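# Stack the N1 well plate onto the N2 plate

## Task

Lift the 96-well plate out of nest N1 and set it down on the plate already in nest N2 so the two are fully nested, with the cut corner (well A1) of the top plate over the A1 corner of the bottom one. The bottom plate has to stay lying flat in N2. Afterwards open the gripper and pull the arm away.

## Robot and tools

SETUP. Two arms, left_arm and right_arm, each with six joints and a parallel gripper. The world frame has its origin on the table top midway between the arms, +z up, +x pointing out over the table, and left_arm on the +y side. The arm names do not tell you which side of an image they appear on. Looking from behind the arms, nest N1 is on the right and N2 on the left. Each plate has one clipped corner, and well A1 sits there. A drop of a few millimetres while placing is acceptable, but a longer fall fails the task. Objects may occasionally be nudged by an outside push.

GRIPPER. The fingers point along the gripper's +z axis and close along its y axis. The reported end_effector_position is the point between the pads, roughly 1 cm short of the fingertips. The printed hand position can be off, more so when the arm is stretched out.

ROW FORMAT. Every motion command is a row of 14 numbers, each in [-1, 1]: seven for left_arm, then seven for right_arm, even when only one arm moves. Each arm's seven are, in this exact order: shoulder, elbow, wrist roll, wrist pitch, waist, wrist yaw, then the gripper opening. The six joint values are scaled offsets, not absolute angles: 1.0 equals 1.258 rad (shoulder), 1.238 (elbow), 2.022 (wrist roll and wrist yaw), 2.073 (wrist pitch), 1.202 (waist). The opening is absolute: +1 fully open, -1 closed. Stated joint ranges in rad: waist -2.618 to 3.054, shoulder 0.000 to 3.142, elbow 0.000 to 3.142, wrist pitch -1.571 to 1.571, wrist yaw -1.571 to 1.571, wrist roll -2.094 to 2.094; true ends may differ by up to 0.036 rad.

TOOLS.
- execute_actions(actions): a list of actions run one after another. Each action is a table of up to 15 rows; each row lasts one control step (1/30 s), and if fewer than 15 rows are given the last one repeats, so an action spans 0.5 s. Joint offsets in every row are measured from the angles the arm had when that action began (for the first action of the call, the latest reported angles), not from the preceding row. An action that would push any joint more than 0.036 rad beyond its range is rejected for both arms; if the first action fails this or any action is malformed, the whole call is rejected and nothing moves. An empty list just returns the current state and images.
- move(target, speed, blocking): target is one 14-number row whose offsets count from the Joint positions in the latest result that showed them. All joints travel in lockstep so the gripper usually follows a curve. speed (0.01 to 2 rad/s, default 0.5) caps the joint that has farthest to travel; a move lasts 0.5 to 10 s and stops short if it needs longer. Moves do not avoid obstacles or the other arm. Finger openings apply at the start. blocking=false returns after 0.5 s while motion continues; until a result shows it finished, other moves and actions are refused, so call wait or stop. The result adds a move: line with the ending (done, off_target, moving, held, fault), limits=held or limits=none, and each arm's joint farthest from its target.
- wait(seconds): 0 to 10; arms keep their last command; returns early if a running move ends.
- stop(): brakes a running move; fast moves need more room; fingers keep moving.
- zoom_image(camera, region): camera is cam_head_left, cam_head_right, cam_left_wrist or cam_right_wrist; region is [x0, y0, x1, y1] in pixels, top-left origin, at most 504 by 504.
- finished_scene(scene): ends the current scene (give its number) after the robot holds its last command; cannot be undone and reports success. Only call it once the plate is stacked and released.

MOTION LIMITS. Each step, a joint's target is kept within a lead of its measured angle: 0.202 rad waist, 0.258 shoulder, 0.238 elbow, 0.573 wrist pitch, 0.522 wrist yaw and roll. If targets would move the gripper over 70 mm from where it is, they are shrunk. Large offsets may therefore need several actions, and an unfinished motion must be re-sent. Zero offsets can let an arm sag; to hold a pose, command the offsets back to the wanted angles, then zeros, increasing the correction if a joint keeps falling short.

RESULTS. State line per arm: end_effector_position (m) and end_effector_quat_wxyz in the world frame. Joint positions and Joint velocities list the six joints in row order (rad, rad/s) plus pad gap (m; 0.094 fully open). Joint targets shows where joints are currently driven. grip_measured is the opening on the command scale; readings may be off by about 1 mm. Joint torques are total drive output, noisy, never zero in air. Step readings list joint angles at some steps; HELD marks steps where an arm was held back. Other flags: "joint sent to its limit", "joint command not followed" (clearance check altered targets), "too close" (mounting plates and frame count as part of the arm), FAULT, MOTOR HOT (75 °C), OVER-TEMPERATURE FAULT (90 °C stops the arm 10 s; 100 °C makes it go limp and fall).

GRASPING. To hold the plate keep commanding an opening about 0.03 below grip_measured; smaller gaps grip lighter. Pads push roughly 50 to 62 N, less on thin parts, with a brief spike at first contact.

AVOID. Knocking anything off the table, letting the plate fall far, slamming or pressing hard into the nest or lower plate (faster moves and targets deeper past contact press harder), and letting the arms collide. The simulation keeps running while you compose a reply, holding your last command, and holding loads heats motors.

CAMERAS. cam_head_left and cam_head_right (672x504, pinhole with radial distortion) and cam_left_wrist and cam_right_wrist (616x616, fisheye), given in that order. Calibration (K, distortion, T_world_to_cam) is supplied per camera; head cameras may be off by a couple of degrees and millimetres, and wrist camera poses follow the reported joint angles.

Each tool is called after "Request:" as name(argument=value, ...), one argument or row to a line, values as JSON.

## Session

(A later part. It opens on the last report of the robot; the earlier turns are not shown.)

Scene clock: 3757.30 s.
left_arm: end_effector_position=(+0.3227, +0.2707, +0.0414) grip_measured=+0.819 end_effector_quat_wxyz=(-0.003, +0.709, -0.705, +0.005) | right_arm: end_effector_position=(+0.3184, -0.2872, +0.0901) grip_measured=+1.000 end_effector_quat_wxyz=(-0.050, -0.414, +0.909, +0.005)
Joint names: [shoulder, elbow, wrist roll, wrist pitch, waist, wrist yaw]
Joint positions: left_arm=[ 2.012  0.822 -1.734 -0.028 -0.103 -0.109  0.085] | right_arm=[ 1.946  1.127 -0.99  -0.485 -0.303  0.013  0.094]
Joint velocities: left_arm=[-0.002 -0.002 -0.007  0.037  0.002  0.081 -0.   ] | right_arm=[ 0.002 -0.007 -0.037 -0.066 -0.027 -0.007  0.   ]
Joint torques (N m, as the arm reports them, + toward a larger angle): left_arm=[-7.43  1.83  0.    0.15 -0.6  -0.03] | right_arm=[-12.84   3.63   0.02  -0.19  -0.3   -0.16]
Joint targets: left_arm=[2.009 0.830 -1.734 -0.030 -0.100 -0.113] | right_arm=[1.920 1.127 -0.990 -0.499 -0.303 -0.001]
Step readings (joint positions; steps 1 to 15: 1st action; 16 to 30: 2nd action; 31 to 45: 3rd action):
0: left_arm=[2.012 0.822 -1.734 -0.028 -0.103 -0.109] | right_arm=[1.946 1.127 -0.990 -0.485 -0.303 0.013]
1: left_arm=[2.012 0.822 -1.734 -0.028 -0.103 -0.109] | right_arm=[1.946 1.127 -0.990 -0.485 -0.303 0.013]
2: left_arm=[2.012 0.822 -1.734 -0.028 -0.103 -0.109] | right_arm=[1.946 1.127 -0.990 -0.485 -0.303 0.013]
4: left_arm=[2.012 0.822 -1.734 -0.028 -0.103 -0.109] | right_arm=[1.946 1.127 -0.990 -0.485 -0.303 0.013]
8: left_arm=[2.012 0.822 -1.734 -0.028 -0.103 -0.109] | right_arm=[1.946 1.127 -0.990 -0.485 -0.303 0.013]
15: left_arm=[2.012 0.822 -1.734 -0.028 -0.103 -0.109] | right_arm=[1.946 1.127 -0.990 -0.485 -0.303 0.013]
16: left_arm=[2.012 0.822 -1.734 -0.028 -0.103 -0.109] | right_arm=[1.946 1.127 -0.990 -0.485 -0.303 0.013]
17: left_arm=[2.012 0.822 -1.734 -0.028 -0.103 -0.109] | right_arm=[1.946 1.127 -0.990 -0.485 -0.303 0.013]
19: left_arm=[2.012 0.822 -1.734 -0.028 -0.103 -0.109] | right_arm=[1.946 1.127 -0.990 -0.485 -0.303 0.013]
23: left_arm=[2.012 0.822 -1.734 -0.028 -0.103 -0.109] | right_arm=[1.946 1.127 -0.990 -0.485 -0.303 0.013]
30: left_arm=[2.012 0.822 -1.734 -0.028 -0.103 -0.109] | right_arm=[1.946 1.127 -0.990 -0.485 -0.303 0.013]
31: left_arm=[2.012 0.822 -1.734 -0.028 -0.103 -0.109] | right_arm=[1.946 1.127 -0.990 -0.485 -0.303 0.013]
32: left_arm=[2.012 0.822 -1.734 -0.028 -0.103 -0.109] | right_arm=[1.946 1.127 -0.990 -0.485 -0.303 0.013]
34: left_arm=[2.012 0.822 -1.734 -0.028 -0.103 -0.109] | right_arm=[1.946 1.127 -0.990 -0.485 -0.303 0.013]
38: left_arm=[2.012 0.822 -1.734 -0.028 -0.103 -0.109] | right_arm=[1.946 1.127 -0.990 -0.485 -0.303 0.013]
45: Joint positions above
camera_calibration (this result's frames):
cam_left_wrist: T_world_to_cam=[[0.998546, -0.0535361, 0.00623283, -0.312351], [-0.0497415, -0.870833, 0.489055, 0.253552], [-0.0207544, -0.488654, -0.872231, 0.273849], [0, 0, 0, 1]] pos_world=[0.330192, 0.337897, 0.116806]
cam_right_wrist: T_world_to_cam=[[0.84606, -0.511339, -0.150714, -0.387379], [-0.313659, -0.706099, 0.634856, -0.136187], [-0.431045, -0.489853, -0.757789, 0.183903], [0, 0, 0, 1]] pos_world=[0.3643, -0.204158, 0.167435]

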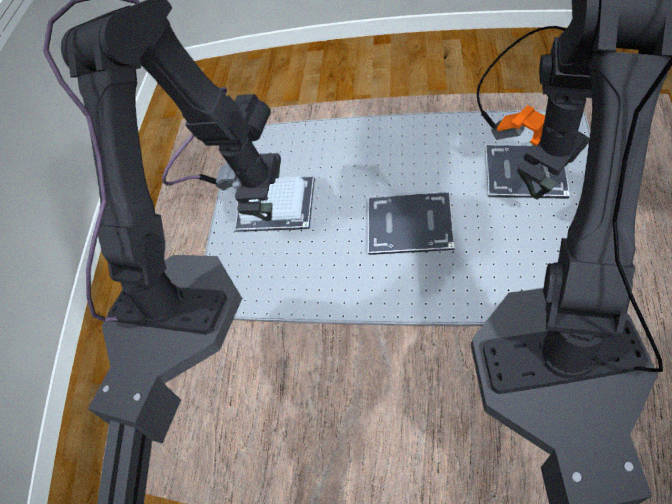

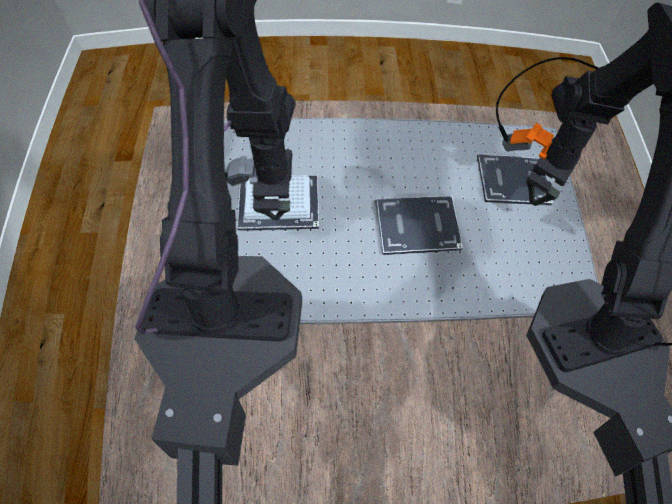

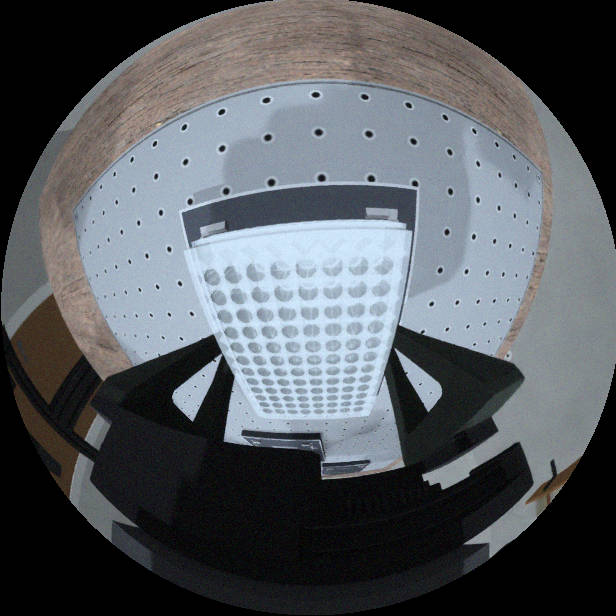

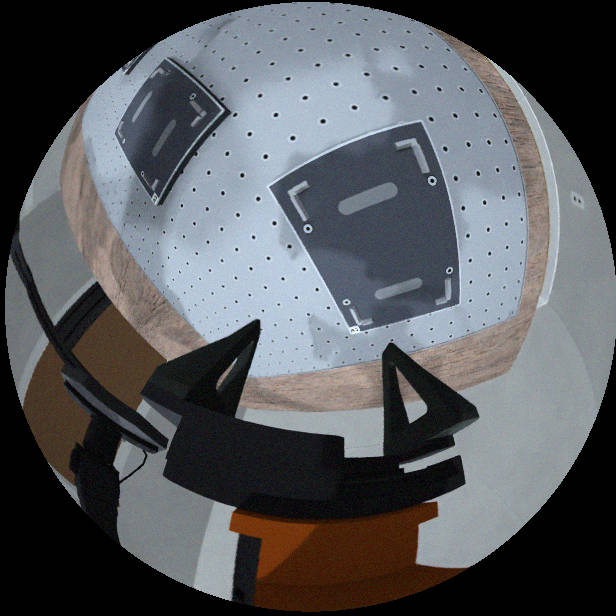

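Request:
move(
  target=[-0.030,0.0065,0,-0.0140,0.0025,-0.002,1.0,-0.0207,0,0,-0.0068,0,-0.0069,1.0],
  speed=0.03,
)

Scene clock: 3861.60 s.
left_arm: end_effector_position=(+0.3242, +0.2709, +0.0453) grip_measured=+1.000 end_effector_quat_wxyz=(-0.004, +0.709, -0.705, +0.006) | right_arm: end_effector_position=(+0.3184, -0.2872, +0.0901) grip_measured=+1.000 end_effector_quat_wxyz=(-0.050, -0.414, +0.909, +0.005)
Joint names: [shoulder, elbow, wrist roll, wrist pitch, waist, wrist yaw]
Joint positions: left_arm=[ 1.997  0.822 -1.734 -0.041 -0.103 -0.109  0.094] | right_arm=[ 1.946  1.127 -0.99  -0.485 -0.303  0.013  0.094]
Joint velocities: left_arm=[-0.012 -0.002  0.066  0.007 -0.002 -0.037  0.   ] | right_arm=[-0.007 -0.022 -0.066 -0.022  0.002 -0.051  0.   ]
Joint torques (N m, as the arm reports them, + toward a larger angle): left_arm=[-8.82  1.91  0.    0.03 -0.6  -0.02] | right_arm=[-12.83   3.64   0.01  -0.19  -0.27  -0.16]
Joint targets: left_arm=[1.974 0.830 -1.734 -0.057 -0.100 -0.113] | right_arm=[1.920 1.127 -0.990 -0.499 -0.303 -0.001]
move: off_target (left_arm, right_arm); limits=none; left_arm: farthest joint: the shoulder, 0.022 radians from its target (0.038 radians at the start); right_arm: farthest joint: the shoulder, 0.026 radians from its target (0.026 radians at the start)
camera_calibration (this result's frames):
cam_left_wrist: T_world_to_cam=[[0.998543, -0.0532834, 0.0084951, -0.313963], [-0.0506223, -0.870669, 0.489257, 0.252129], [-0.0186729, -0.488974, -0.872098, 0.276779], [0, 0, 0, 1]] pos_world=[0.331437, 0.33813, 0.12069]
cam_right_wrist: T_world_to_cam=[[0.84606, -0.511339, -0.150714, -0.387379], [-0.313659, -0.706099, 0.634856, -0.136187], [-0.431045, -0.489853, -0.757789, 0.183903], [0, 0, 0, 1]] pos_world=[0.3643, -0.204158, 0.167435]

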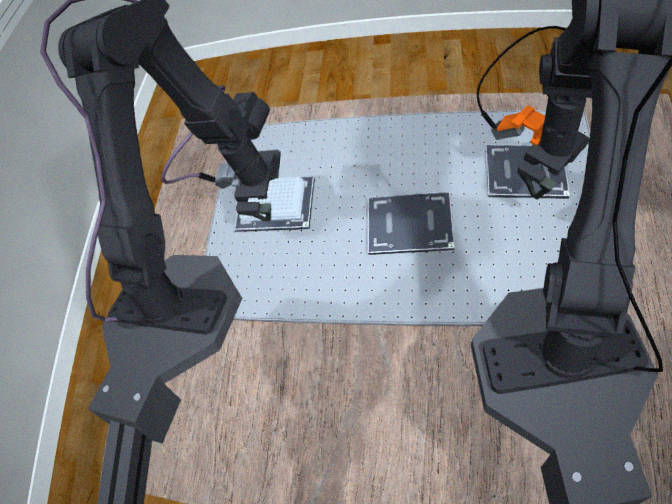

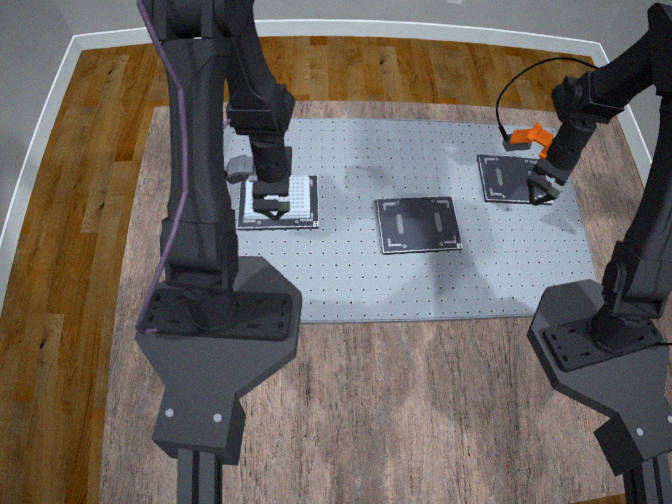

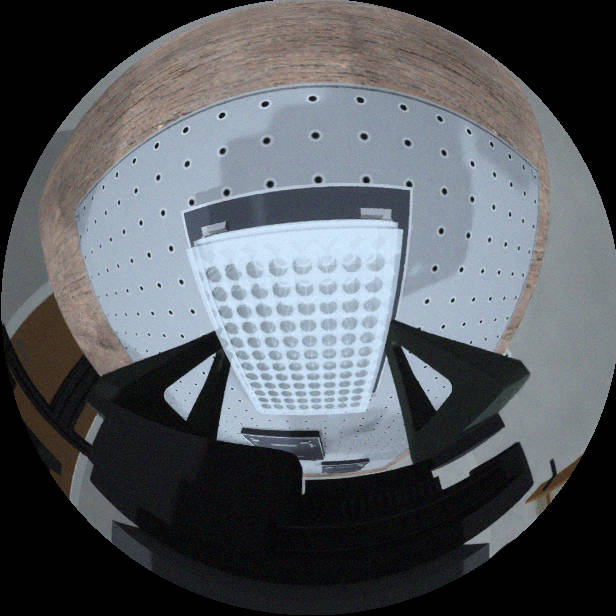

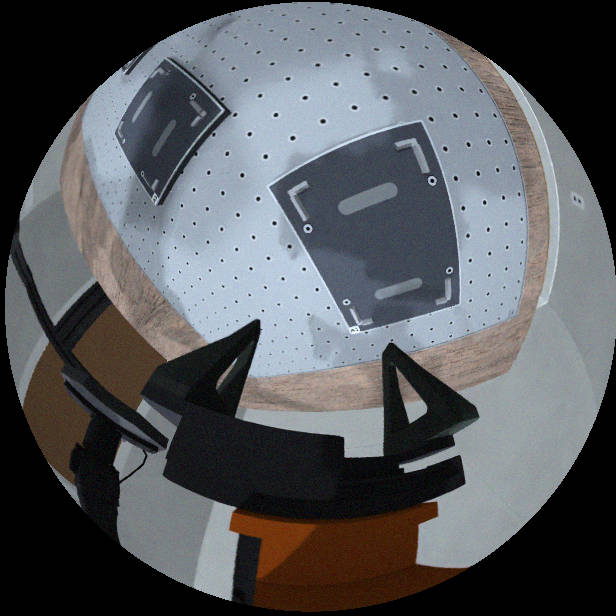

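Request:
move(
  target=[-0.024,0.0065,0,-0.0140,0.0025,-0.002,1.0,-0.0207,0,0,-0.0068,0,-0.0069,1.0],
  speed=0.03,
)

Scene clock: 3865.87 s.
left_arm: end_effector_position=(+0.3209, +0.2715, +0.0453) grip_measured=+1.000 end_effector_quat_wxyz=(+0.000, +0.708, -0.706, +0.000) | right_arm: end_effector_position=(+0.3184, -0.2872, +0.0901) grip_measured=+1.000 end_effector_quat_wxyz=(-0.050, -0.414, +0.909, +0.005)
Joint names: [shoulder, elbow, wrist roll, wrist pitch, waist, wrist yaw]
Joint positions: left_arm=[ 1.997  0.822 -1.734 -0.054 -0.103 -0.109  0.094] | right_arm=[ 1.946  1.127 -0.99  -0.485 -0.303  0.013  0.094]
Joint velocities: left_arm=[-0.002 -0.007 -0.037 -0.051 -0.017 -0.051  0.   ] | right_arm=[ 0.012 -0.012  0.007  0.022 -0.002  0.007  0.   ]
Joint torques (N m, as the arm reports them, + toward a larger angle): left_arm=[-9.33  1.89  0.   -0.01 -0.6  -0.03] | right_arm=[-12.83   3.62   0.01  -0.19  -0.25  -0.17]
Joint targets: left_arm=[1.966 0.830 -1.734 -0.070 -0.100 -0.113] | right_arm=[1.920 1.127 -0.990 -0.499 -0.303 -0.001]
move: off_target (left_arm, right_arm); limits=none; left_arm: farthest joint: the shoulder, 0.030 radians from its target (0.030 radians at the start); right_arm: farthest joint: the shoulder, 0.026 radians from its target (0.026 radians at the start)
camera_calibration (this result's frames):
cam_left_wrist: T_world_to_cam=[[0.998489, -0.054746, -0.00470258, -0.309664], [-0.0454918, -0.871629, 0.488051, 0.251098], [-0.0308177, -0.487099, -0.872803, 0.280376], [0, 0, 0, 1]] pos_world=[0.329259, 0.338482, 0.120708]
cam_right_wrist: T_world_to_cam=[[0.84606, -0.511339, -0.150714, -0.387379], [-0.313659, -0.706099, 0.634856, -0.136187], [-0.431045, -0.489853, -0.757789, 0.183903], [0, 0, 0, 1]] pos_world=[0.3643, -0.204158, 0.167435]

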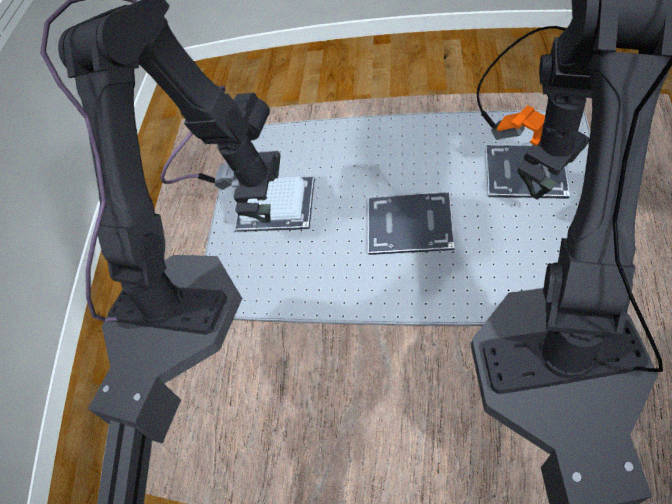

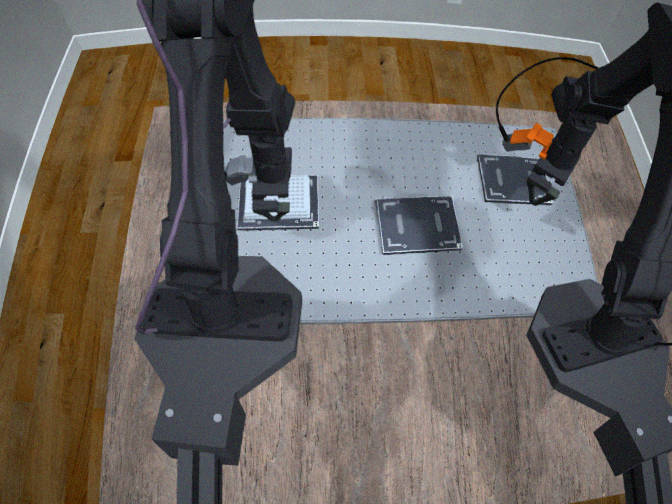

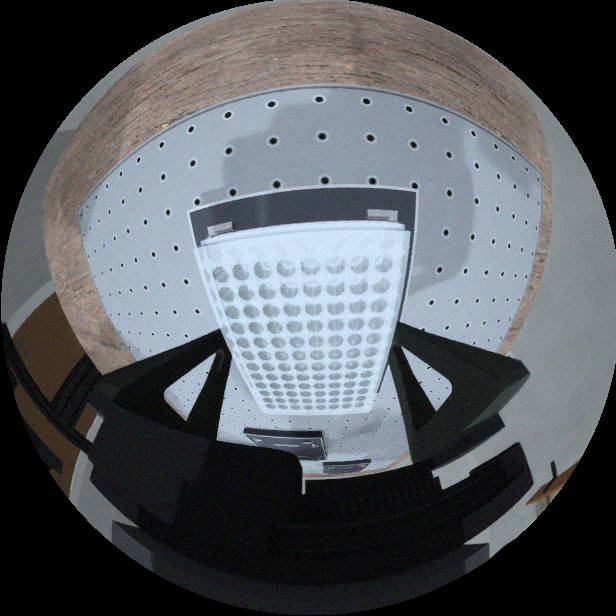

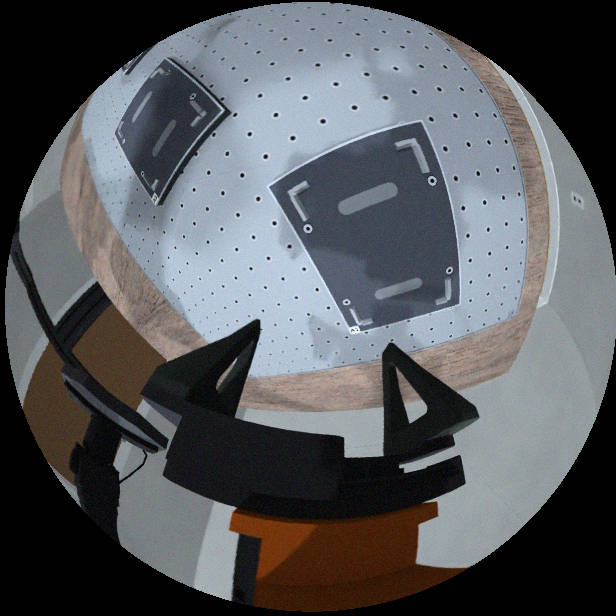

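Request:
move(
  target=[-0.028,0.0065,0,-0.002,0.0025,-0.002,1.0,-0.0207,0,0,-0.0068,0,-0.0069,1.0],
  speed=0.03,
)

Scene clock: 3870.60 s.
left_arm: end_effector_position=(+0.3249, +0.2712, +0.0488) grip_measured=+1.000 end_effector_quat_wxyz=(-0.004, +0.709, -0.705, +0.006) | right_arm: end_effector_position=(+0.3184, -0.2872, +0.0901) grip_measured=+1.000 end_effector_quat_wxyz=(-0.050, -0.414, +0.909, +0.005)
Joint names: [shoulder, elbow, wrist roll, wrist pitch, waist, wrist yaw]
Joint positions: left_arm=[ 1.983  0.822 -1.734 -0.054 -0.103 -0.109  0.094] | right_arm=[ 1.946  1.127 -0.99  -0.485 -0.303  0.013  0.094]
Joint velocities: left_arm=[-0.012 -0.012  0.007 -0.022  0.002 -0.022  0.   ] | right_arm=[ 0.017 -0.002  0.051  0.066  0.017  0.051  0.   ]
Joint torques (N m, as the arm reports them, + toward a larger angle): left_arm=[-8.78  1.9   0.    0.12 -0.6  -0.03] | right_arm=[-12.82   3.63   0.01  -0.19  -0.26  -0.17]
Joint targets: left_arm=[1.961 0.830 -1.734 -0.058 -0.100 -0.113] | right_arm=[1.920 1.127 -0.990 -0.499 -0.303 -0.001]
move: off_target (left_arm, right_arm); limits=none; left_arm: farthest joint: the shoulder, 0.021 radians from its target (0.035 radians at the start); right_arm: farthest joint: the shoulder, 0.026 radians from its target (0.026 radians at the start)
camera_calibration (this result's frames):
cam_left_wrist: T_world_to_cam=[[0.998543, -0.0532834, 0.0084951, -0.314711], [-0.0506223, -0.870669, 0.489257, 0.250688], [-0.0186729, -0.488974, -0.872098, 0.279985], [0, 0, 0, 1]] pos_world=[0.332171, 0.338403, 0.124197]
cam_right_wrist: T_world_to_cam=[[0.84606, -0.511339, -0.150714, -0.387379], [-0.313659, -0.706099, 0.634856, -0.136187], [-0.431045, -0.489853, -0.757789, 0.183903], [0, 0, 0, 1]] pos_world=[0.3643, -0.204158, 0.167435]

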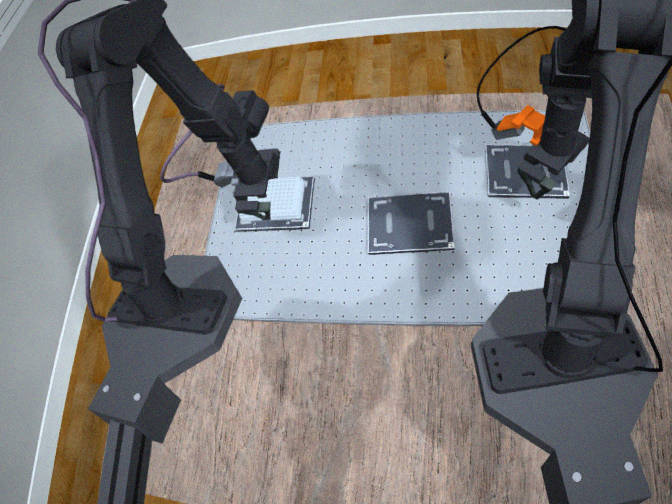

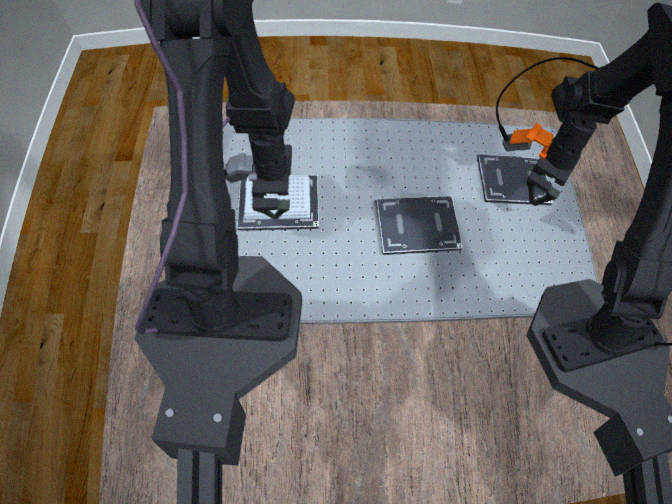

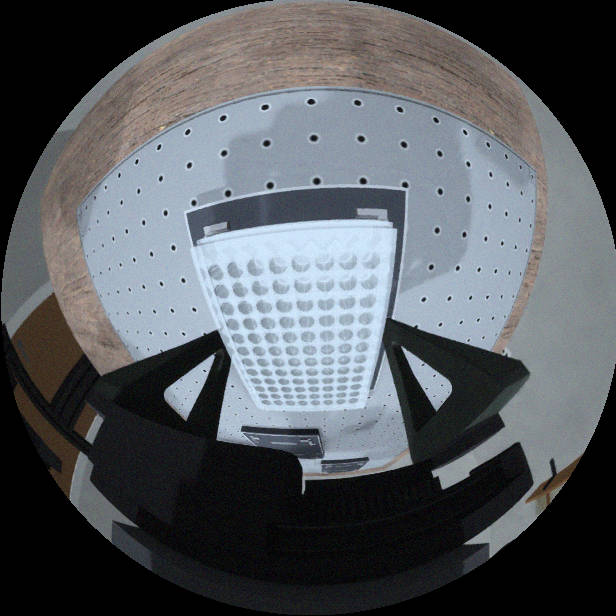

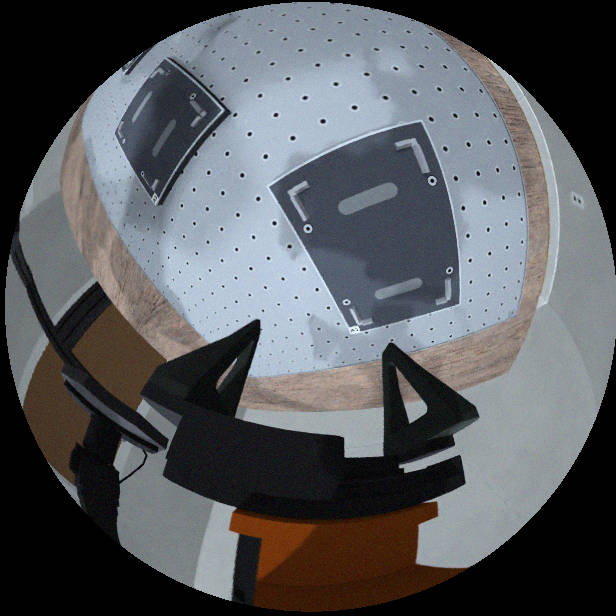

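Request:
execute_actions(
  actions=[
    [[-0.008,0.0065,0,-0.008,0.0025,-0.002,1.0,-0.0207,0,0,-0.0068,0,-0.0069,1.0],[-0.008,0.0065,0,-0.010,0.0025,-0.002,1.0,-0.0207,0,0,-0.0068,0,-0.0069,1.0],[-0.008,0.0065,0,-0.012,0.0025,-0.002,1.0,-0.0207,0,0,-0.0068,0,-0.0069,1.0],[-0.008,0.0065,0,-0.013,0.0025,-0.002,1.0,-0.0207,0,0,-0.0068,0,-0.0069,1.0],[-0.008,0.0065,0,-0.0145,0.0025,-0.002,1.0,-0.0207,0,0,-0.0068,0,-0.0069,1.0]],
    [[-0.008,0.0065,0,0.004,0.0025,-0.002,0.9,-0.0207,0,0,-0.0068,0,-0.0069,1.0]],
    [[-0.008,0.0065,0,-0.001,0.0025,-0.002,0.87,-0.0207,0,0,-0.0068,0,-0.0069,1.0]],
  ],
)

Scene clock: 3893.63 s.
left_arm: end_effector_position=(+0.3225, +0.2716, +0.0488) grip_measured=+0.873 end_effector_quat_wxyz=(-0.001, +0.709, -0.706, +0.002) | right_arm: end_effector_position=(+0.3184, -0.2872, +0.0901) grip_measured=+1.000 end_effector_quat_wxyz=(-0.050, -0.414, +0.909, +0.005)
Joint names: [shoulder, elbow, wrist roll, wrist pitch, waist, wrist yaw]
Joint positions: left_arm=[ 1.983  0.822 -1.734 -0.064 -0.103 -0.109  0.088] | right_arm=[ 1.946  1.127 -0.99  -0.485 -0.303  0.013  0.094]
Joint velocities: left_arm=[-0.012  0.022 -0.007  0.022 -0.012 -0.037  0.001] | right_arm=[-0.002  0.007  0.037  0.007 -0.012 -0.022  0.   ]
Joint torques (N m, as the arm reports them, + toward a larger angle): left_arm=[-7.92  1.95  0.    0.13 -0.6  -0.02] | right_arm=[-12.79   3.64   0.01  -0.2   -0.25  -0.16]
Joint targets: left_arm=[1.973 0.830 -1.734 -0.066 -0.100 -0.113] | right_arm=[1.920 1.127 -0.990 -0.499 -0.303 -0.001]
Step readings (joint positions; steps 1 to 15: 1st action; 16 to 30: 2nd action; 31 to 45: 3rd action):
0: left_arm=[1.983 0.822 -1.734 -0.054 -0.103 -0.109] | right_arm=[1.946 1.127 -0.990 -0.485 -0.303 0.013]
1: left_arm=[1.983 0.822 -1.734 -0.054 -0.103 -0.109] | right_arm=[1.946 1.127 -0.990 -0.485 -0.303 0.013]
2: left_arm=[1.983 0.822 -1.734 -0.055 -0.103 -0.109] | right_arm=[1.946 1.127 -0.990 -0.485 -0.303 0.013]
4: left_arm=[1.983 0.822 -1.734 -0.057 -0.103 -0.109] | right_arm=[1.946 1.127 -0.990 -0.485 -0.303 0.013]
8: left_arm=[1.983 0.822 -1.734 -0.065 -0.103 -0.109] | right_arm=[1.946 1.127 -0.990 -0.485 -0.303 0.013]
15: left_arm=[1.983 0.822 -1.734 -0.068 -0.103 -0.109] | right_arm=[1.946 1.127 -0.990 -0.485 -0.303 0.013]
16: left_arm=[1.983 0.822 -1.734 -0.068 -0.103 -0.109] | right_arm=[1.946 1.127 -0.990 -0.485 -0.303 0.013]
17: left_arm=[1.983 0.822 -1.734 -0.067 -0.103 -0.109] | right_arm=[1.946 1.127 -0.990 -0.485 -0.303 0.013]
19: left_arm=[1.983 0.822 -1.734 -0.066 -0.103 -0.109] | right_arm=[1.946 1.127 -0.990 -0.485 -0.303 0.013]
23: left_arm=[1.983 0.822 -1.734 -0.065 -0.103 -0.109] | right_arm=[1.946 1.127 -0.990 -0.485 -0.303 0.013]
30: left_arm=[1.983 0.822 -1.734 -0.064 -0.103 -0.109] | right_arm=[1.946 1.127 -0.990 -0.485 -0.303 0.013]
31: left_arm=[1.983 0.822 -1.734 -0.064 -0.103 -0.109] | right_arm=[1.946 1.127 -0.990 -0.485 -0.303 0.013]
32: left_arm=[1.983 0.822 -1.734 -0.064 -0.103 -0.109] | right_arm=[1.946 1.127 -0.990 -0.485 -0.303 0.013]
34: left_arm=[1.983 0.822 -1.734 -0.064 -0.103 -0.109] | right_arm=[1.946 1.127 -0.990 -0.485 -0.303 0.013]
38: left_arm=[1.983 0.822 -1.734 -0.064 -0.103 -0.109] | right_arm=[1.946 1.127 -0.990 -0.485 -0.303 0.013]
45: Joint positions above
camera_calibration (this result's frames):
cam_left_wrist: T_world_to_cam=[[0.99852, -0.0543726, -0.00130868, -0.311487], [-0.0468094, -0.871382, 0.488367, 0.24992], [-0.0276941, -0.487583, -0.872637, 0.282669], [0, 0, 0, 1]] pos_world=[0.330553, 0.338664, 0.124208]
cam_right_wrist: T_world_to_cam=[[0.84606, -0.511339, -0.150714, -0.387379], [-0.313659, -0.706099, 0.634856, -0.136187], [-0.431045, -0.489853, -0.757789, 0.183903], [0, 0, 0, 1]] pos_world=[0.3643, -0.204158, 0.167435]

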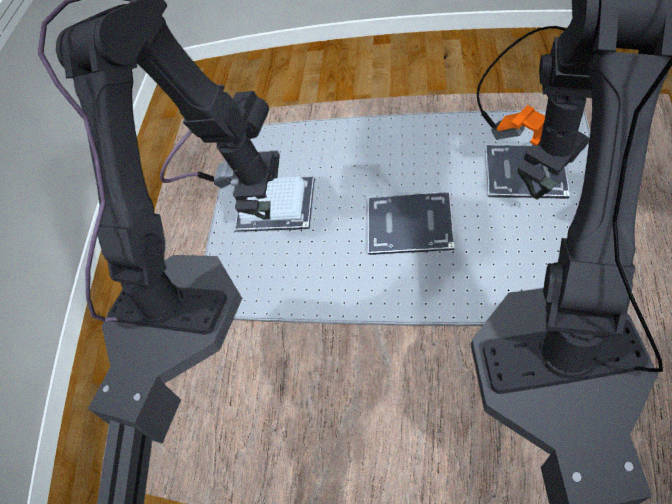

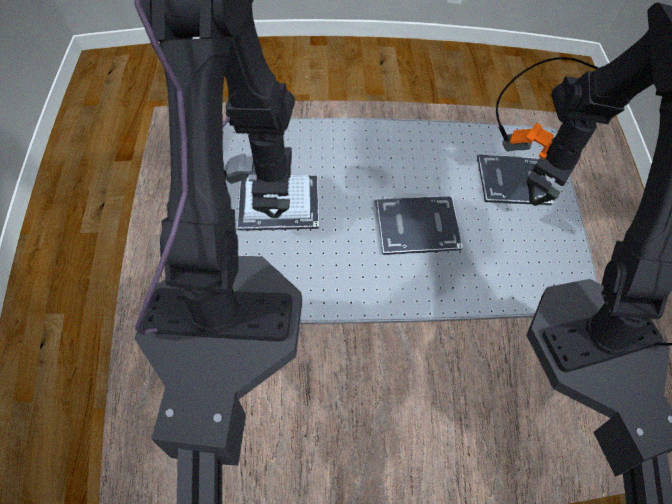

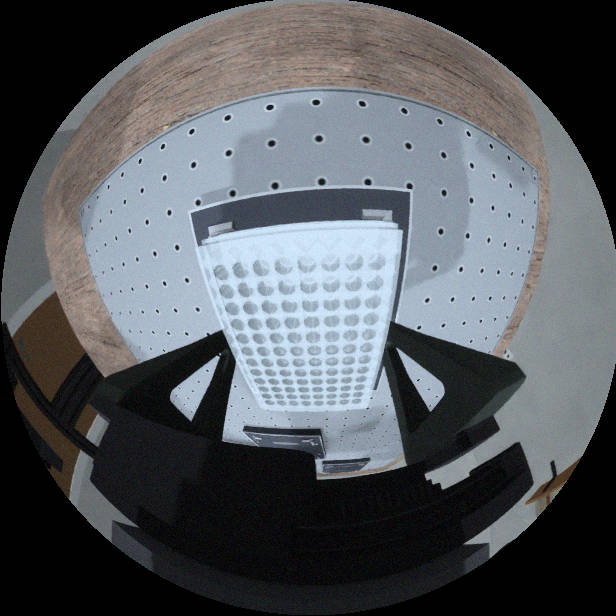

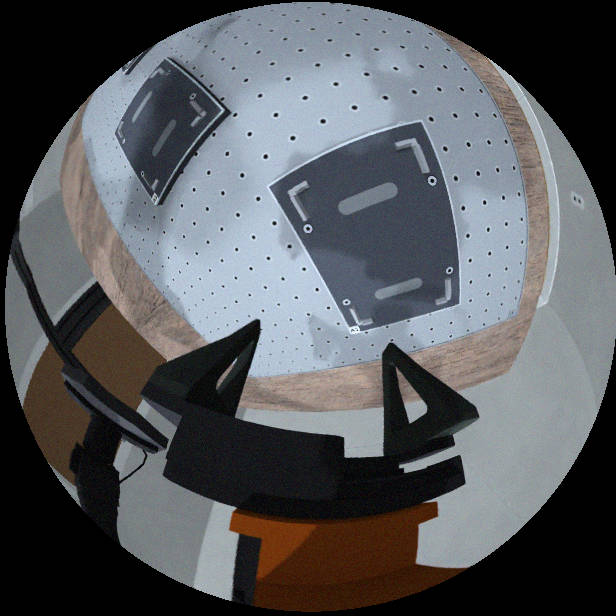

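Request:
execute_actions(
  actions=[
    [[-0.008,0.0065,0,-0.001,0.0025,-0.002,0.83,-0.0207,0,0,-0.0068,0,-0.0069,1.0]],
    [[-0.008,0.0065,0,-0.001,0.0025,-0.002,0.805,-0.0207,0,0,-0.0068,0,-0.0069,1.0]],
    [[-0.008,0.0065,0,-0.001,0.0025,-0.002,0.784,-0.0207,0,0,-0.0068,0,-0.0069,1.0]],
    [[-0.008,0.0065,0,-0.001,0.0025,-0.002,0.806,-0.0207,0,0,-0.0068,0,-0.0069,1.0]],
    [[-0.008,0.0065,0,0.004,0.0025,-0.002,0.806,-0.0207,0,0,-0.0068,0,-0.0069,1.0]],
    [[-0.008,0.0065,0,-0.001,0.0025,-0.002,0.806,-0.0207,0,0,-0.0068,0,-0.0069,1.0]],
  ],
)

Request:
zoom_image(
  camera="cam_left_wrist",
  region=[185,175,425,375],
)

Scene clock: 3905.23 s.
left_arm: end_effector_position=(+0.3228, +0.2716, +0.0488) grip_measured=+0.811 end_effector_quat_wxyz=(-0.001, +0.709, -0.706, +0.002) | right_arm: end_effector_position=(+0.3184, -0.2872, +0.0901) grip_measured=+1.000 end_effector_quat_wxyz=(-0.050, -0.414, +0.909, +0.005)
Joint names: [shoulder, elbow, wrist roll, wrist pitch, waist, wrist yaw]
Joint positions: left_arm=[ 1.983  0.822 -1.734 -0.063 -0.103 -0.109  0.085] | right_arm=[ 1.946  1.127 -0.99  -0.485 -0.303  0.013  0.094]
Joint velocities: left_arm=[-0.012  0.002  0.022 -0.022 -0.007 -0.007 -0.   ] | right_arm=[ 0.007 -0.002 -0.022 -0.051 -0.017 -0.066  0.   ]
Joint torques (N m, as the arm reports them, + toward a larger angle): left_arm=[-7.93  1.95  0.    0.13 -0.61 -0.02] | right_arm=[-12.84   3.6    0.02  -0.18  -0.28  -0.17]
Joint targets: left_arm=[1.973 0.830 -1.734 -0.065 -0.100 -0.113] | right_arm=[1.920 1.127 -0.990 -0.499 -0.303 -0.001]
Step readings (joint positions; steps 1 to 15: 1st action; 16 to 30: 2nd action; 31 to 45: 3rd action; 46 to 60: 4th action; 61 to 75: 5th action; 76 to 90: 6th action):
0: left_arm=[1.983 0.822 -1.734 -0.064 -0.103 -0.109] | right_arm=[1.946 1.127 -0.990 -0.485 -0.303 0.013]
1: left_arm=[1.983 0.822 -1.734 -0.064 -0.103 -0.109] | right_arm=[1.946 1.127 -0.990 -0.485 -0.303 0.013]
2: left_arm=[1.983 0.822 -1.734 -0.064 -0.103 -0.109] | right_arm=[1.946 1.127 -0.990 -0.485 -0.303 0.013]
4: left_arm=[1.983 0.822 -1.734 -0.064 -0.103 -0.109] | right_arm=[1.946 1.127 -0.990 -0.485 -0.303 0.013]
8: left_arm=[1.983 0.822 -1.734 -0.064 -0.103 -0.109] | right_arm=[1.946 1.127 -0.990 -0.485 -0.303 0.013]
15: left_arm=[1.983 0.822 -1.734 -0.064 -0.103 -0.109] | right_arm=[1.946 1.127 -0.990 -0.485 -0.303 0.013]
16: left_arm=[1.983 0.822 -1.734 -0.064 -0.103 -0.109] | right_arm=[1.946 1.127 -0.990 -0.485 -0.303 0.013]
17: left_arm=[1.983 0.822 -1.734 -0.064 -0.103 -0.109] | right_arm=[1.946 1.127 -0.990 -0.485 -0.303 0.013]
19: left_arm=[1.983 0.822 -1.734 -0.064 -0.103 -0.109] | right_arm=[1.946 1.127 -0.990 -0.485 -0.303 0.013]
23: left_arm=[1.983 0.822 -1.734 -0.064 -0.103 -0.109] | right_arm=[1.946 1.127 -0.990 -0.485 -0.303 0.013]
30: left_arm=[1.983 0.822 -1.734 -0.064 -0.103 -0.109] | right_arm=[1.946 1.127 -0.990 -0.485 -0.303 0.013]
31: left_arm=[1.983 0.822 -1.734 -0.064 -0.103 -0.109] | right_arm=[1.946 1.127 -0.990 -0.485 -0.303 0.013]
32: left_arm=[1.983 0.822 -1.734 -0.064 -0.103 -0.109] | right_arm=[1.946 1.127 -0.990 -0.485 -0.303 0.013]
34: left_arm=[1.983 0.822 -1.734 -0.064 -0.103 -0.109] | right_arm=[1.946 1.127 -0.990 -0.485 -0.303 0.013]
38: left_arm=[1.983 0.822 -1.734 -0.064 -0.103 -0.109] | right_arm=[1.946 1.127 -0.990 -0.485 -0.303 0.013]
45: left_arm=[1.983 0.822 -1.734 -0.064 -0.103 -0.109] | right_arm=[1.946 1.127 -0.990 -0.485 -0.303 0.013]
46: left_arm=[1.983 0.822 -1.734 -0.064 -0.103 -0.109] | right_arm=[1.946 1.127 -0.990 -0.485 -0.303 0.013]
47: left_arm=[1.983 0.822 -1.734 -0.064 -0.103 -0.109] | right_arm=[1.946 1.127 -0.990 -0.485 -0.303 0.013]
49: left_arm=[1.983 0.822 -1.734 -0.064 -0.103 -0.109] | right_arm=[1.946 1.127 -0.990 -0.485 -0.303 0.013]
53: left_arm=[1.983 0.822 -1.734 -0.064 -0.103 -0.109] | right_arm=[1.946 1.127 -0.990 -0.485 -0.303 0.013]
60: left_arm=[1.983 0.822 -1.734 -0.064 -0.103 -0.109] | right_arm=[1.946 1.127 -0.990 -0.485 -0.303 0.013]
61: left_arm=[1.983 0.822 -1.734 -0.064 -0.103 -0.109] | right_arm=[1.946 1.127 -0.990 -0.485 -0.303 0.013]
62: left_arm=[1.983 0.822 -1.734 -0.064 -0.103 -0.109] | right_arm=[1.946 1.127 -0.990 -0.485 -0.303 0.013]
64: left_arm=[1.983 0.822 -1.734 -0.063 -0.103 -0.109] | right_arm=[1.946 1.127 -0.990 -0.485 -0.303 0.013]
68: left_arm=[1.983 0.822 -1.734 -0.063 -0.103 -0.109] | right_arm=[1.946 1.127 -0.990 -0.485 -0.303 0.013]
75: left_arm=[1.983 0.822 -1.734 -0.063 -0.103 -0.109] | right_arm=[1.946 1.127 -0.990 -0.485 -0.303 0.013]
76: left_arm=[1.983 0.822 -1.734 -0.063 -0.103 -0.109] | right_arm=[1.946 1.127 -0.990 -0.485 -0.303 0.013]
77: left_arm=[1.983 0.822 -1.734 -0.063 -0.103 -0.109] | right_arm=[1.946 1.127 -0.990 -0.485 -0.303 0.013]
79: left_arm=[1.983 0.822 -1.734 -0.063 -0.103 -0.109] | right_arm=[1.946 1.127 -0.990 -0.485 -0.303 0.013]
83: left_arm=[1.983 0.822 -1.734 -0.063 -0.103 -0.109] | right_arm=[1.946 1.127 -0.990 -0.485 -0.303 0.013]
90: Joint positions above
camera_calibration (this result's frames):
cam_left_wrist: T_world_to_cam=[[0.998527, -0.0542477, -0.000177404, -0.311861], [-0.0472489, -0.871299, 0.488472, 0.250008], [-0.026653, -0.487744, -0.87258, 0.282361], [0, 0, 0, 1]] pos_world=[0.33074, 0.338634, 0.124205]
cam_right_wrist: T_world_to_cam=[[0.84606, -0.511339, -0.150714, -0.387379], [-0.313659, -0.706099, 0.634856, -0.136187], [-0.431045, -0.489853, -0.757789, 0.183903], [0, 0, 0, 1]] pos_world=[0.3643, -0.204158, 0.167435]

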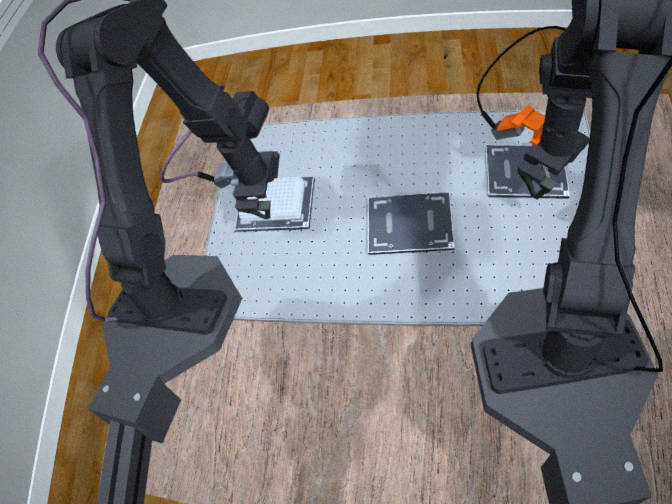

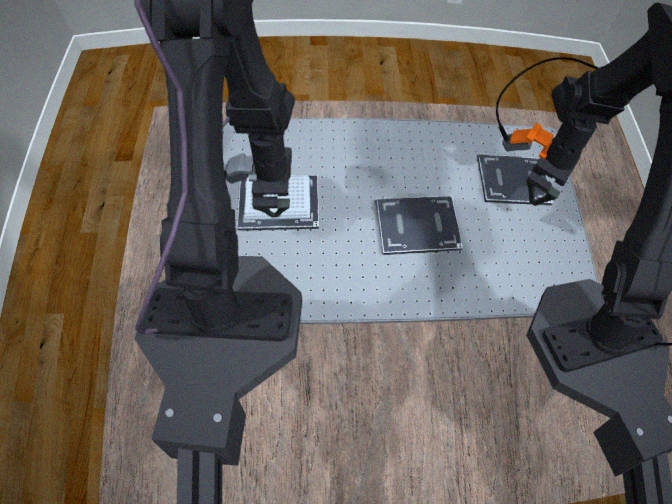

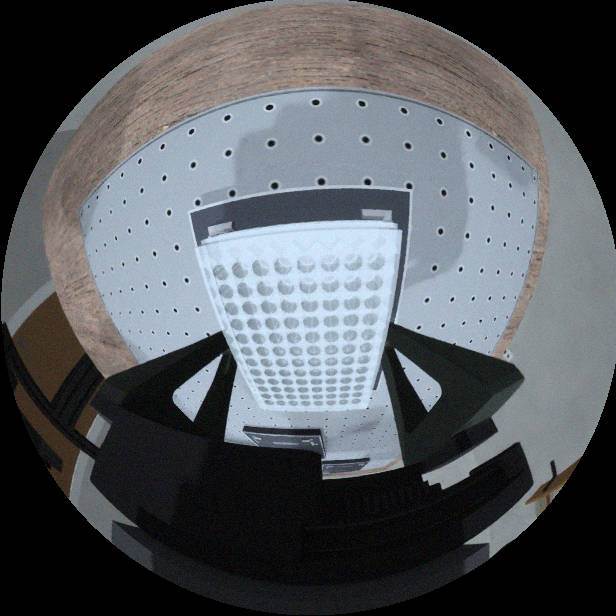

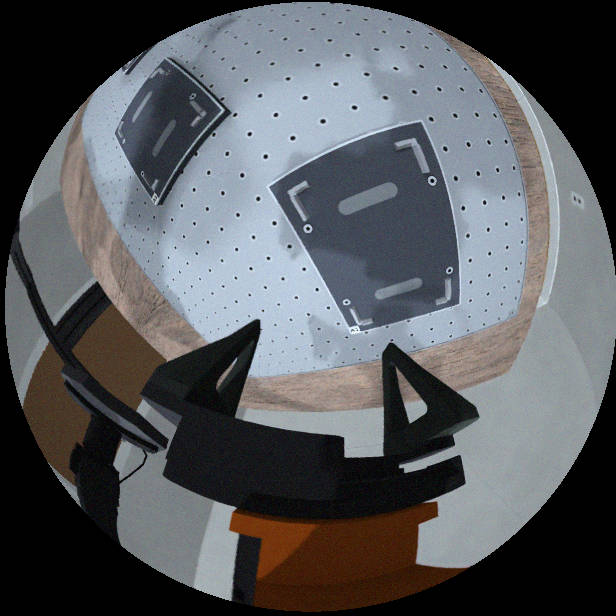

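Region (185, 175, 425, 375) of cam_left_wrist's 616x616 image, scaled by 2.100, with more detail than that image has.

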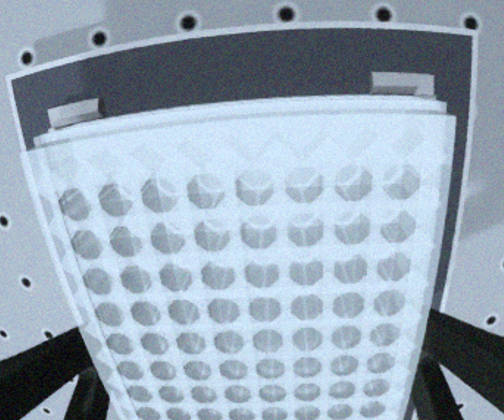

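Request:
zoom_image(
  camera="cam_left_wrist",
  region=[320,205,362,240],
)

Region (320, 205, 362, 240) of cam_left_wrist's 616x616 image, scaled by 12.000, with more detail than that image has.

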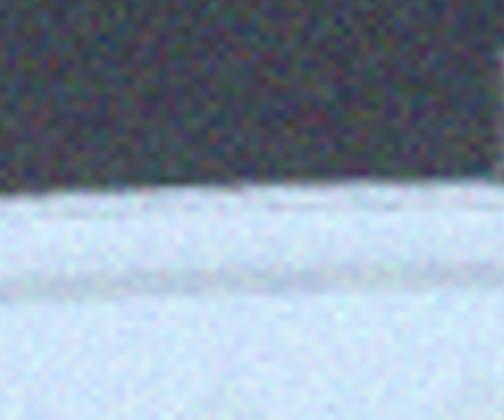

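Request:
execute_actions(
  actions=[
    [[-0.008,0.0065,0,-0.001,0.0025,-0.002,0.784,-0.0207,0,0,-0.0068,0,-0.0069,1.0]],
    [[-0.008,0.0065,0,-0.001,0.0025,-0.0096,0.784,-0.0207,0,0,-0.0068,0,-0.0069,1.0],[-0.008,0.0065,0,-0.001,0.0025,-0.0096,0.784,-0.0207,0,0,-0.0068,0,-0.0069,1.0],[-0.008,0.0065,0,-0.001,0.0025,-0.0096,0.784,-0.0207,0,0,-0.0068,0,-0.0069,1.0],[-0.008,0.0065,0,-0.001,0.0025,-0.0096,0.784,-0.0207,0,0,-0.0068,0,-0.0069,1.0],[-0.008,0.0065,0,-0.001,0.0025,-0.0096,0.784,-0.0207,0,0,-0.0068,0,-0.0069,1.0],[-0.008,0.0065,0,-0.001,0.0025,-0.0096,0.784,-0.0207,0,0,-0.0068,0,-0.0069,1.0],[-0.008,0.0065,0,-0.001,0.0025,-0.003,0.784,-0.0207,0,0,-0.0068,0,-0.0069,1.0]],
    [[-0.008,0.0065,0,-0.001,0.0025,-0.003,0.808,-0.0207,0,0,-0.0068,0,-0.0069,1.0]],
  ],
)

Request:
zoom_image(
  camera="cam_left_wrist",
  region=[320,205,362,240],
)

Scene clock: 3923.83 s.
left_arm: end_effector_position=(+0.3228, +0.2720, +0.0488) grip_measured=+0.812 end_effector_quat_wxyz=(-0.002, +0.709, -0.706, +0.002) | right_arm: end_effector_position=(+0.3184, -0.2872, +0.0901) grip_measured=+1.000 end_effector_quat_wxyz=(-0.050, -0.414, +0.909, +0.005)
Joint names: [shoulder, elbow, wrist roll, wrist pitch, waist, wrist yaw]
Joint positions: left_arm=[ 1.983  0.822 -1.734 -0.063 -0.103 -0.111  0.085] | right_arm=[ 1.946  1.127 -0.99  -0.485 -0.303  0.013  0.094]
Joint velocities: left_arm=[-0.017  0.007 -0.066 -0.037 -0.002 -0.051  0.   ] | right_arm=[-0.002  0.007 -0.037 -0.022 -0.022 -0.066  0.   ]
Joint torques (N m, as the arm reports them, + toward a larger angle): left_arm=[-7.93  1.95  0.    0.13 -0.59 -0.05] | right_arm=[-12.83   3.62   0.01  -0.2   -0.25  -0.16]
Joint targets: left_arm=[1.973 0.830 -1.734 -0.065 -0.100 -0.117] | right_arm=[1.920 1.127 -0.990 -0.499 -0.303 -0.001]
Step readings (joint positions; steps 1 to 15: 1st action; 16 to 30: 2nd action; 31 to 45: 3rd action):
0: left_arm=[1.983 0.822 -1.734 -0.063 -0.103 -0.109] | right_arm=[1.946 1.127 -0.990 -0.485 -0.303 0.013]
1: left_arm=[1.983 0.822 -1.734 -0.063 -0.103 -0.109] | right_arm=[1.946 1.127 -0.990 -0.485 -0.303 0.013]
2: left_arm=[1.983 0.822 -1.734 -0.063 -0.103 -0.109] | right_arm=[1.946 1.127 -0.990 -0.485 -0.303 0.013]
4: left_arm=[1.983 0.822 -1.734 -0.063 -0.103 -0.109] | right_arm=[1.946 1.127 -0.990 -0.485 -0.303 0.013]
8: left_arm=[1.983 0.822 -1.734 -0.063 -0.103 -0.109] | right_arm=[1.946 1.127 -0.990 -0.485 -0.303 0.013]
15: left_arm=[1.983 0.822 -1.734 -0.063 -0.103 -0.109] | right_arm=[1.946 1.127 -0.990 -0.485 -0.303 0.013]
16: left_arm=[1.983 0.822 -1.734 -0.063 -0.103 -0.109] | right_arm=[1.946 1.127 -0.990 -0.485 -0.303 0.013]
17: left_arm=[1.983 0.822 -1.734 -0.063 -0.103 -0.110] | right_arm=[1.946 1.127 -0.990 -0.485 -0.303 0.013]
19: left_arm=[1.983 0.822 -1.734 -0.063 -0.103 -0.111] | right_arm=[1.946 1.127 -0.990 -0.485 -0.303 0.013]
23: left_arm=[1.983 0.822 -1.734 -0.063 -0.103 -0.111] | right_arm=[1.946 1.127 -0.990 -0.485 -0.303 0.013]
30: left_arm=[1.983 0.822 -1.734 -0.063 -0.103 -0.111] | right_arm=[1.946 1.127 -0.990 -0.485 -0.303 0.013]
31: left_arm=[1.983 0.822 -1.734 -0.063 -0.103 -0.111] | right_arm=[1.946 1.127 -0.990 -0.485 -0.303 0.013]
32: left_arm=[1.983 0.822 -1.734 -0.063 -0.103 -0.111] | right_arm=[1.946 1.127 -0.990 -0.485 -0.303 0.013]
34: left_arm=[1.983 0.822 -1.734 -0.063 -0.103 -0.111] | right_arm=[1.946 1.127 -0.990 -0.485 -0.303 0.013]
38: left_arm=[1.983 0.822 -1.734 -0.063 -0.103 -0.111] | right_arm=[1.946 1.127 -0.990 -0.485 -0.303 0.013]
45: Joint positions above
camera_calibration (this result's frames):
cam_left_wrist: T_world_to_cam=[[0.998528, -0.054236, 0.0000616975, -0.311918], [-0.0474154, -0.872402, 0.486484, 0.250812], [-0.0263312, -0.485771, -0.873689, 0.281973], [0, 0, 0, 1]] pos_world=[0.330776, 0.338866, 0.12436]
cam_right_wrist: T_world_to_cam=[[0.84606, -0.511339, -0.150714, -0.387379], [-0.313659, -0.706099, 0.634856, -0.136187], [-0.431045, -0.489853, -0.757789, 0.183903], [0, 0, 0, 1]] pos_world=[0.3643, -0.204158, 0.167435]

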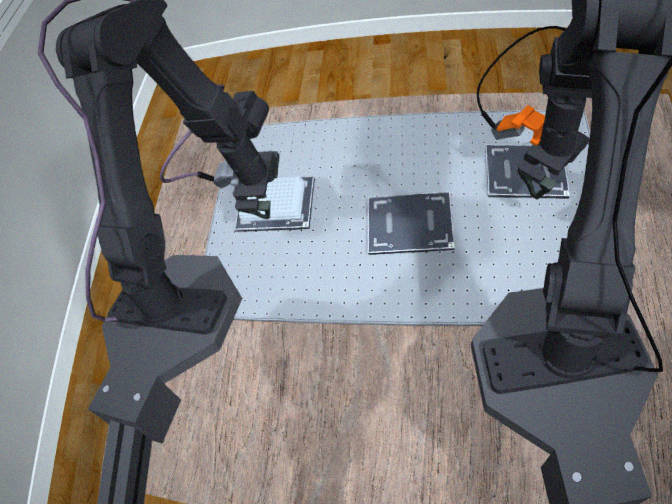

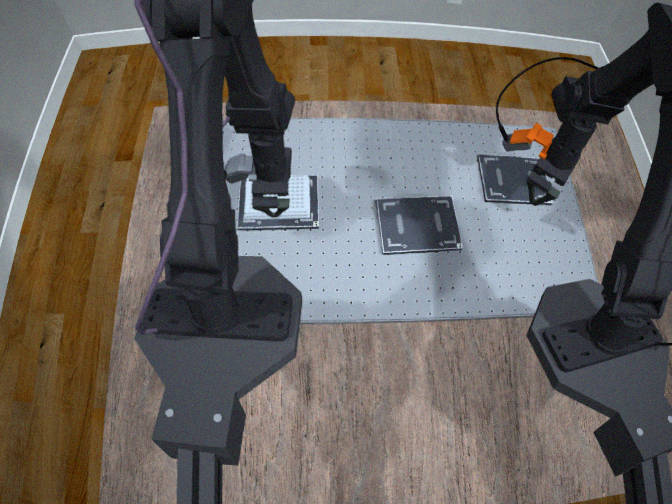

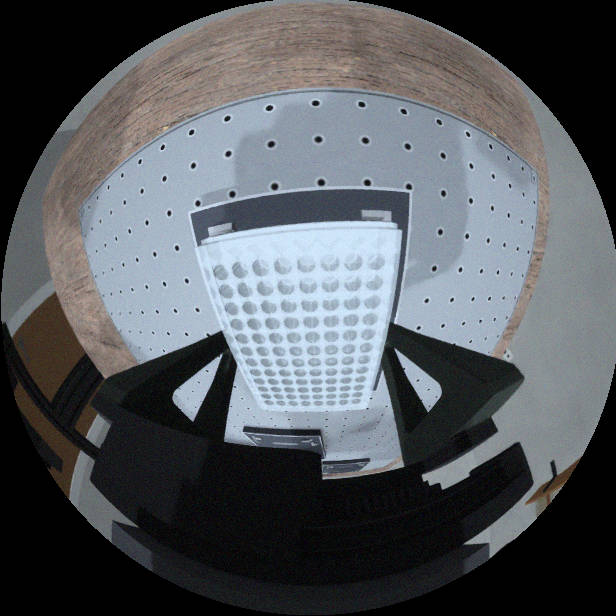

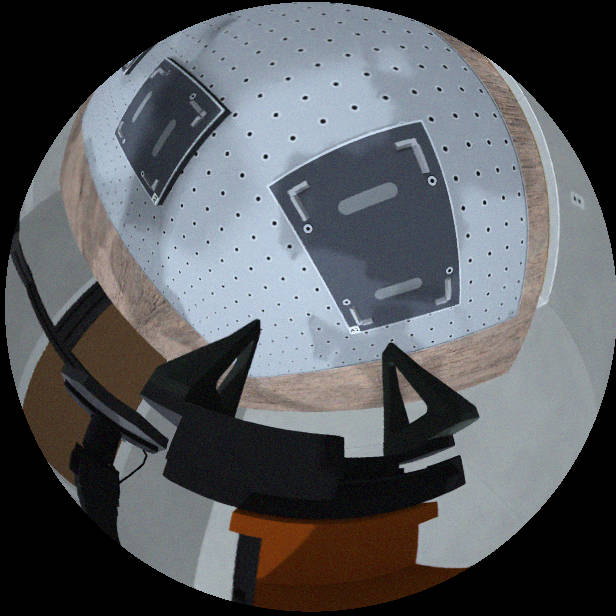

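Region (320, 205, 362, 240) of cam_left_wrist's 616x616 image, scaled by 12.000, with more detail than that image has.

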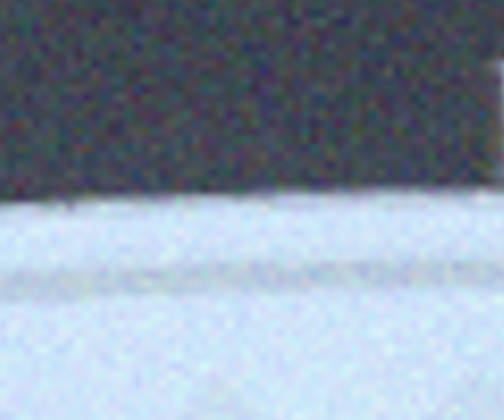

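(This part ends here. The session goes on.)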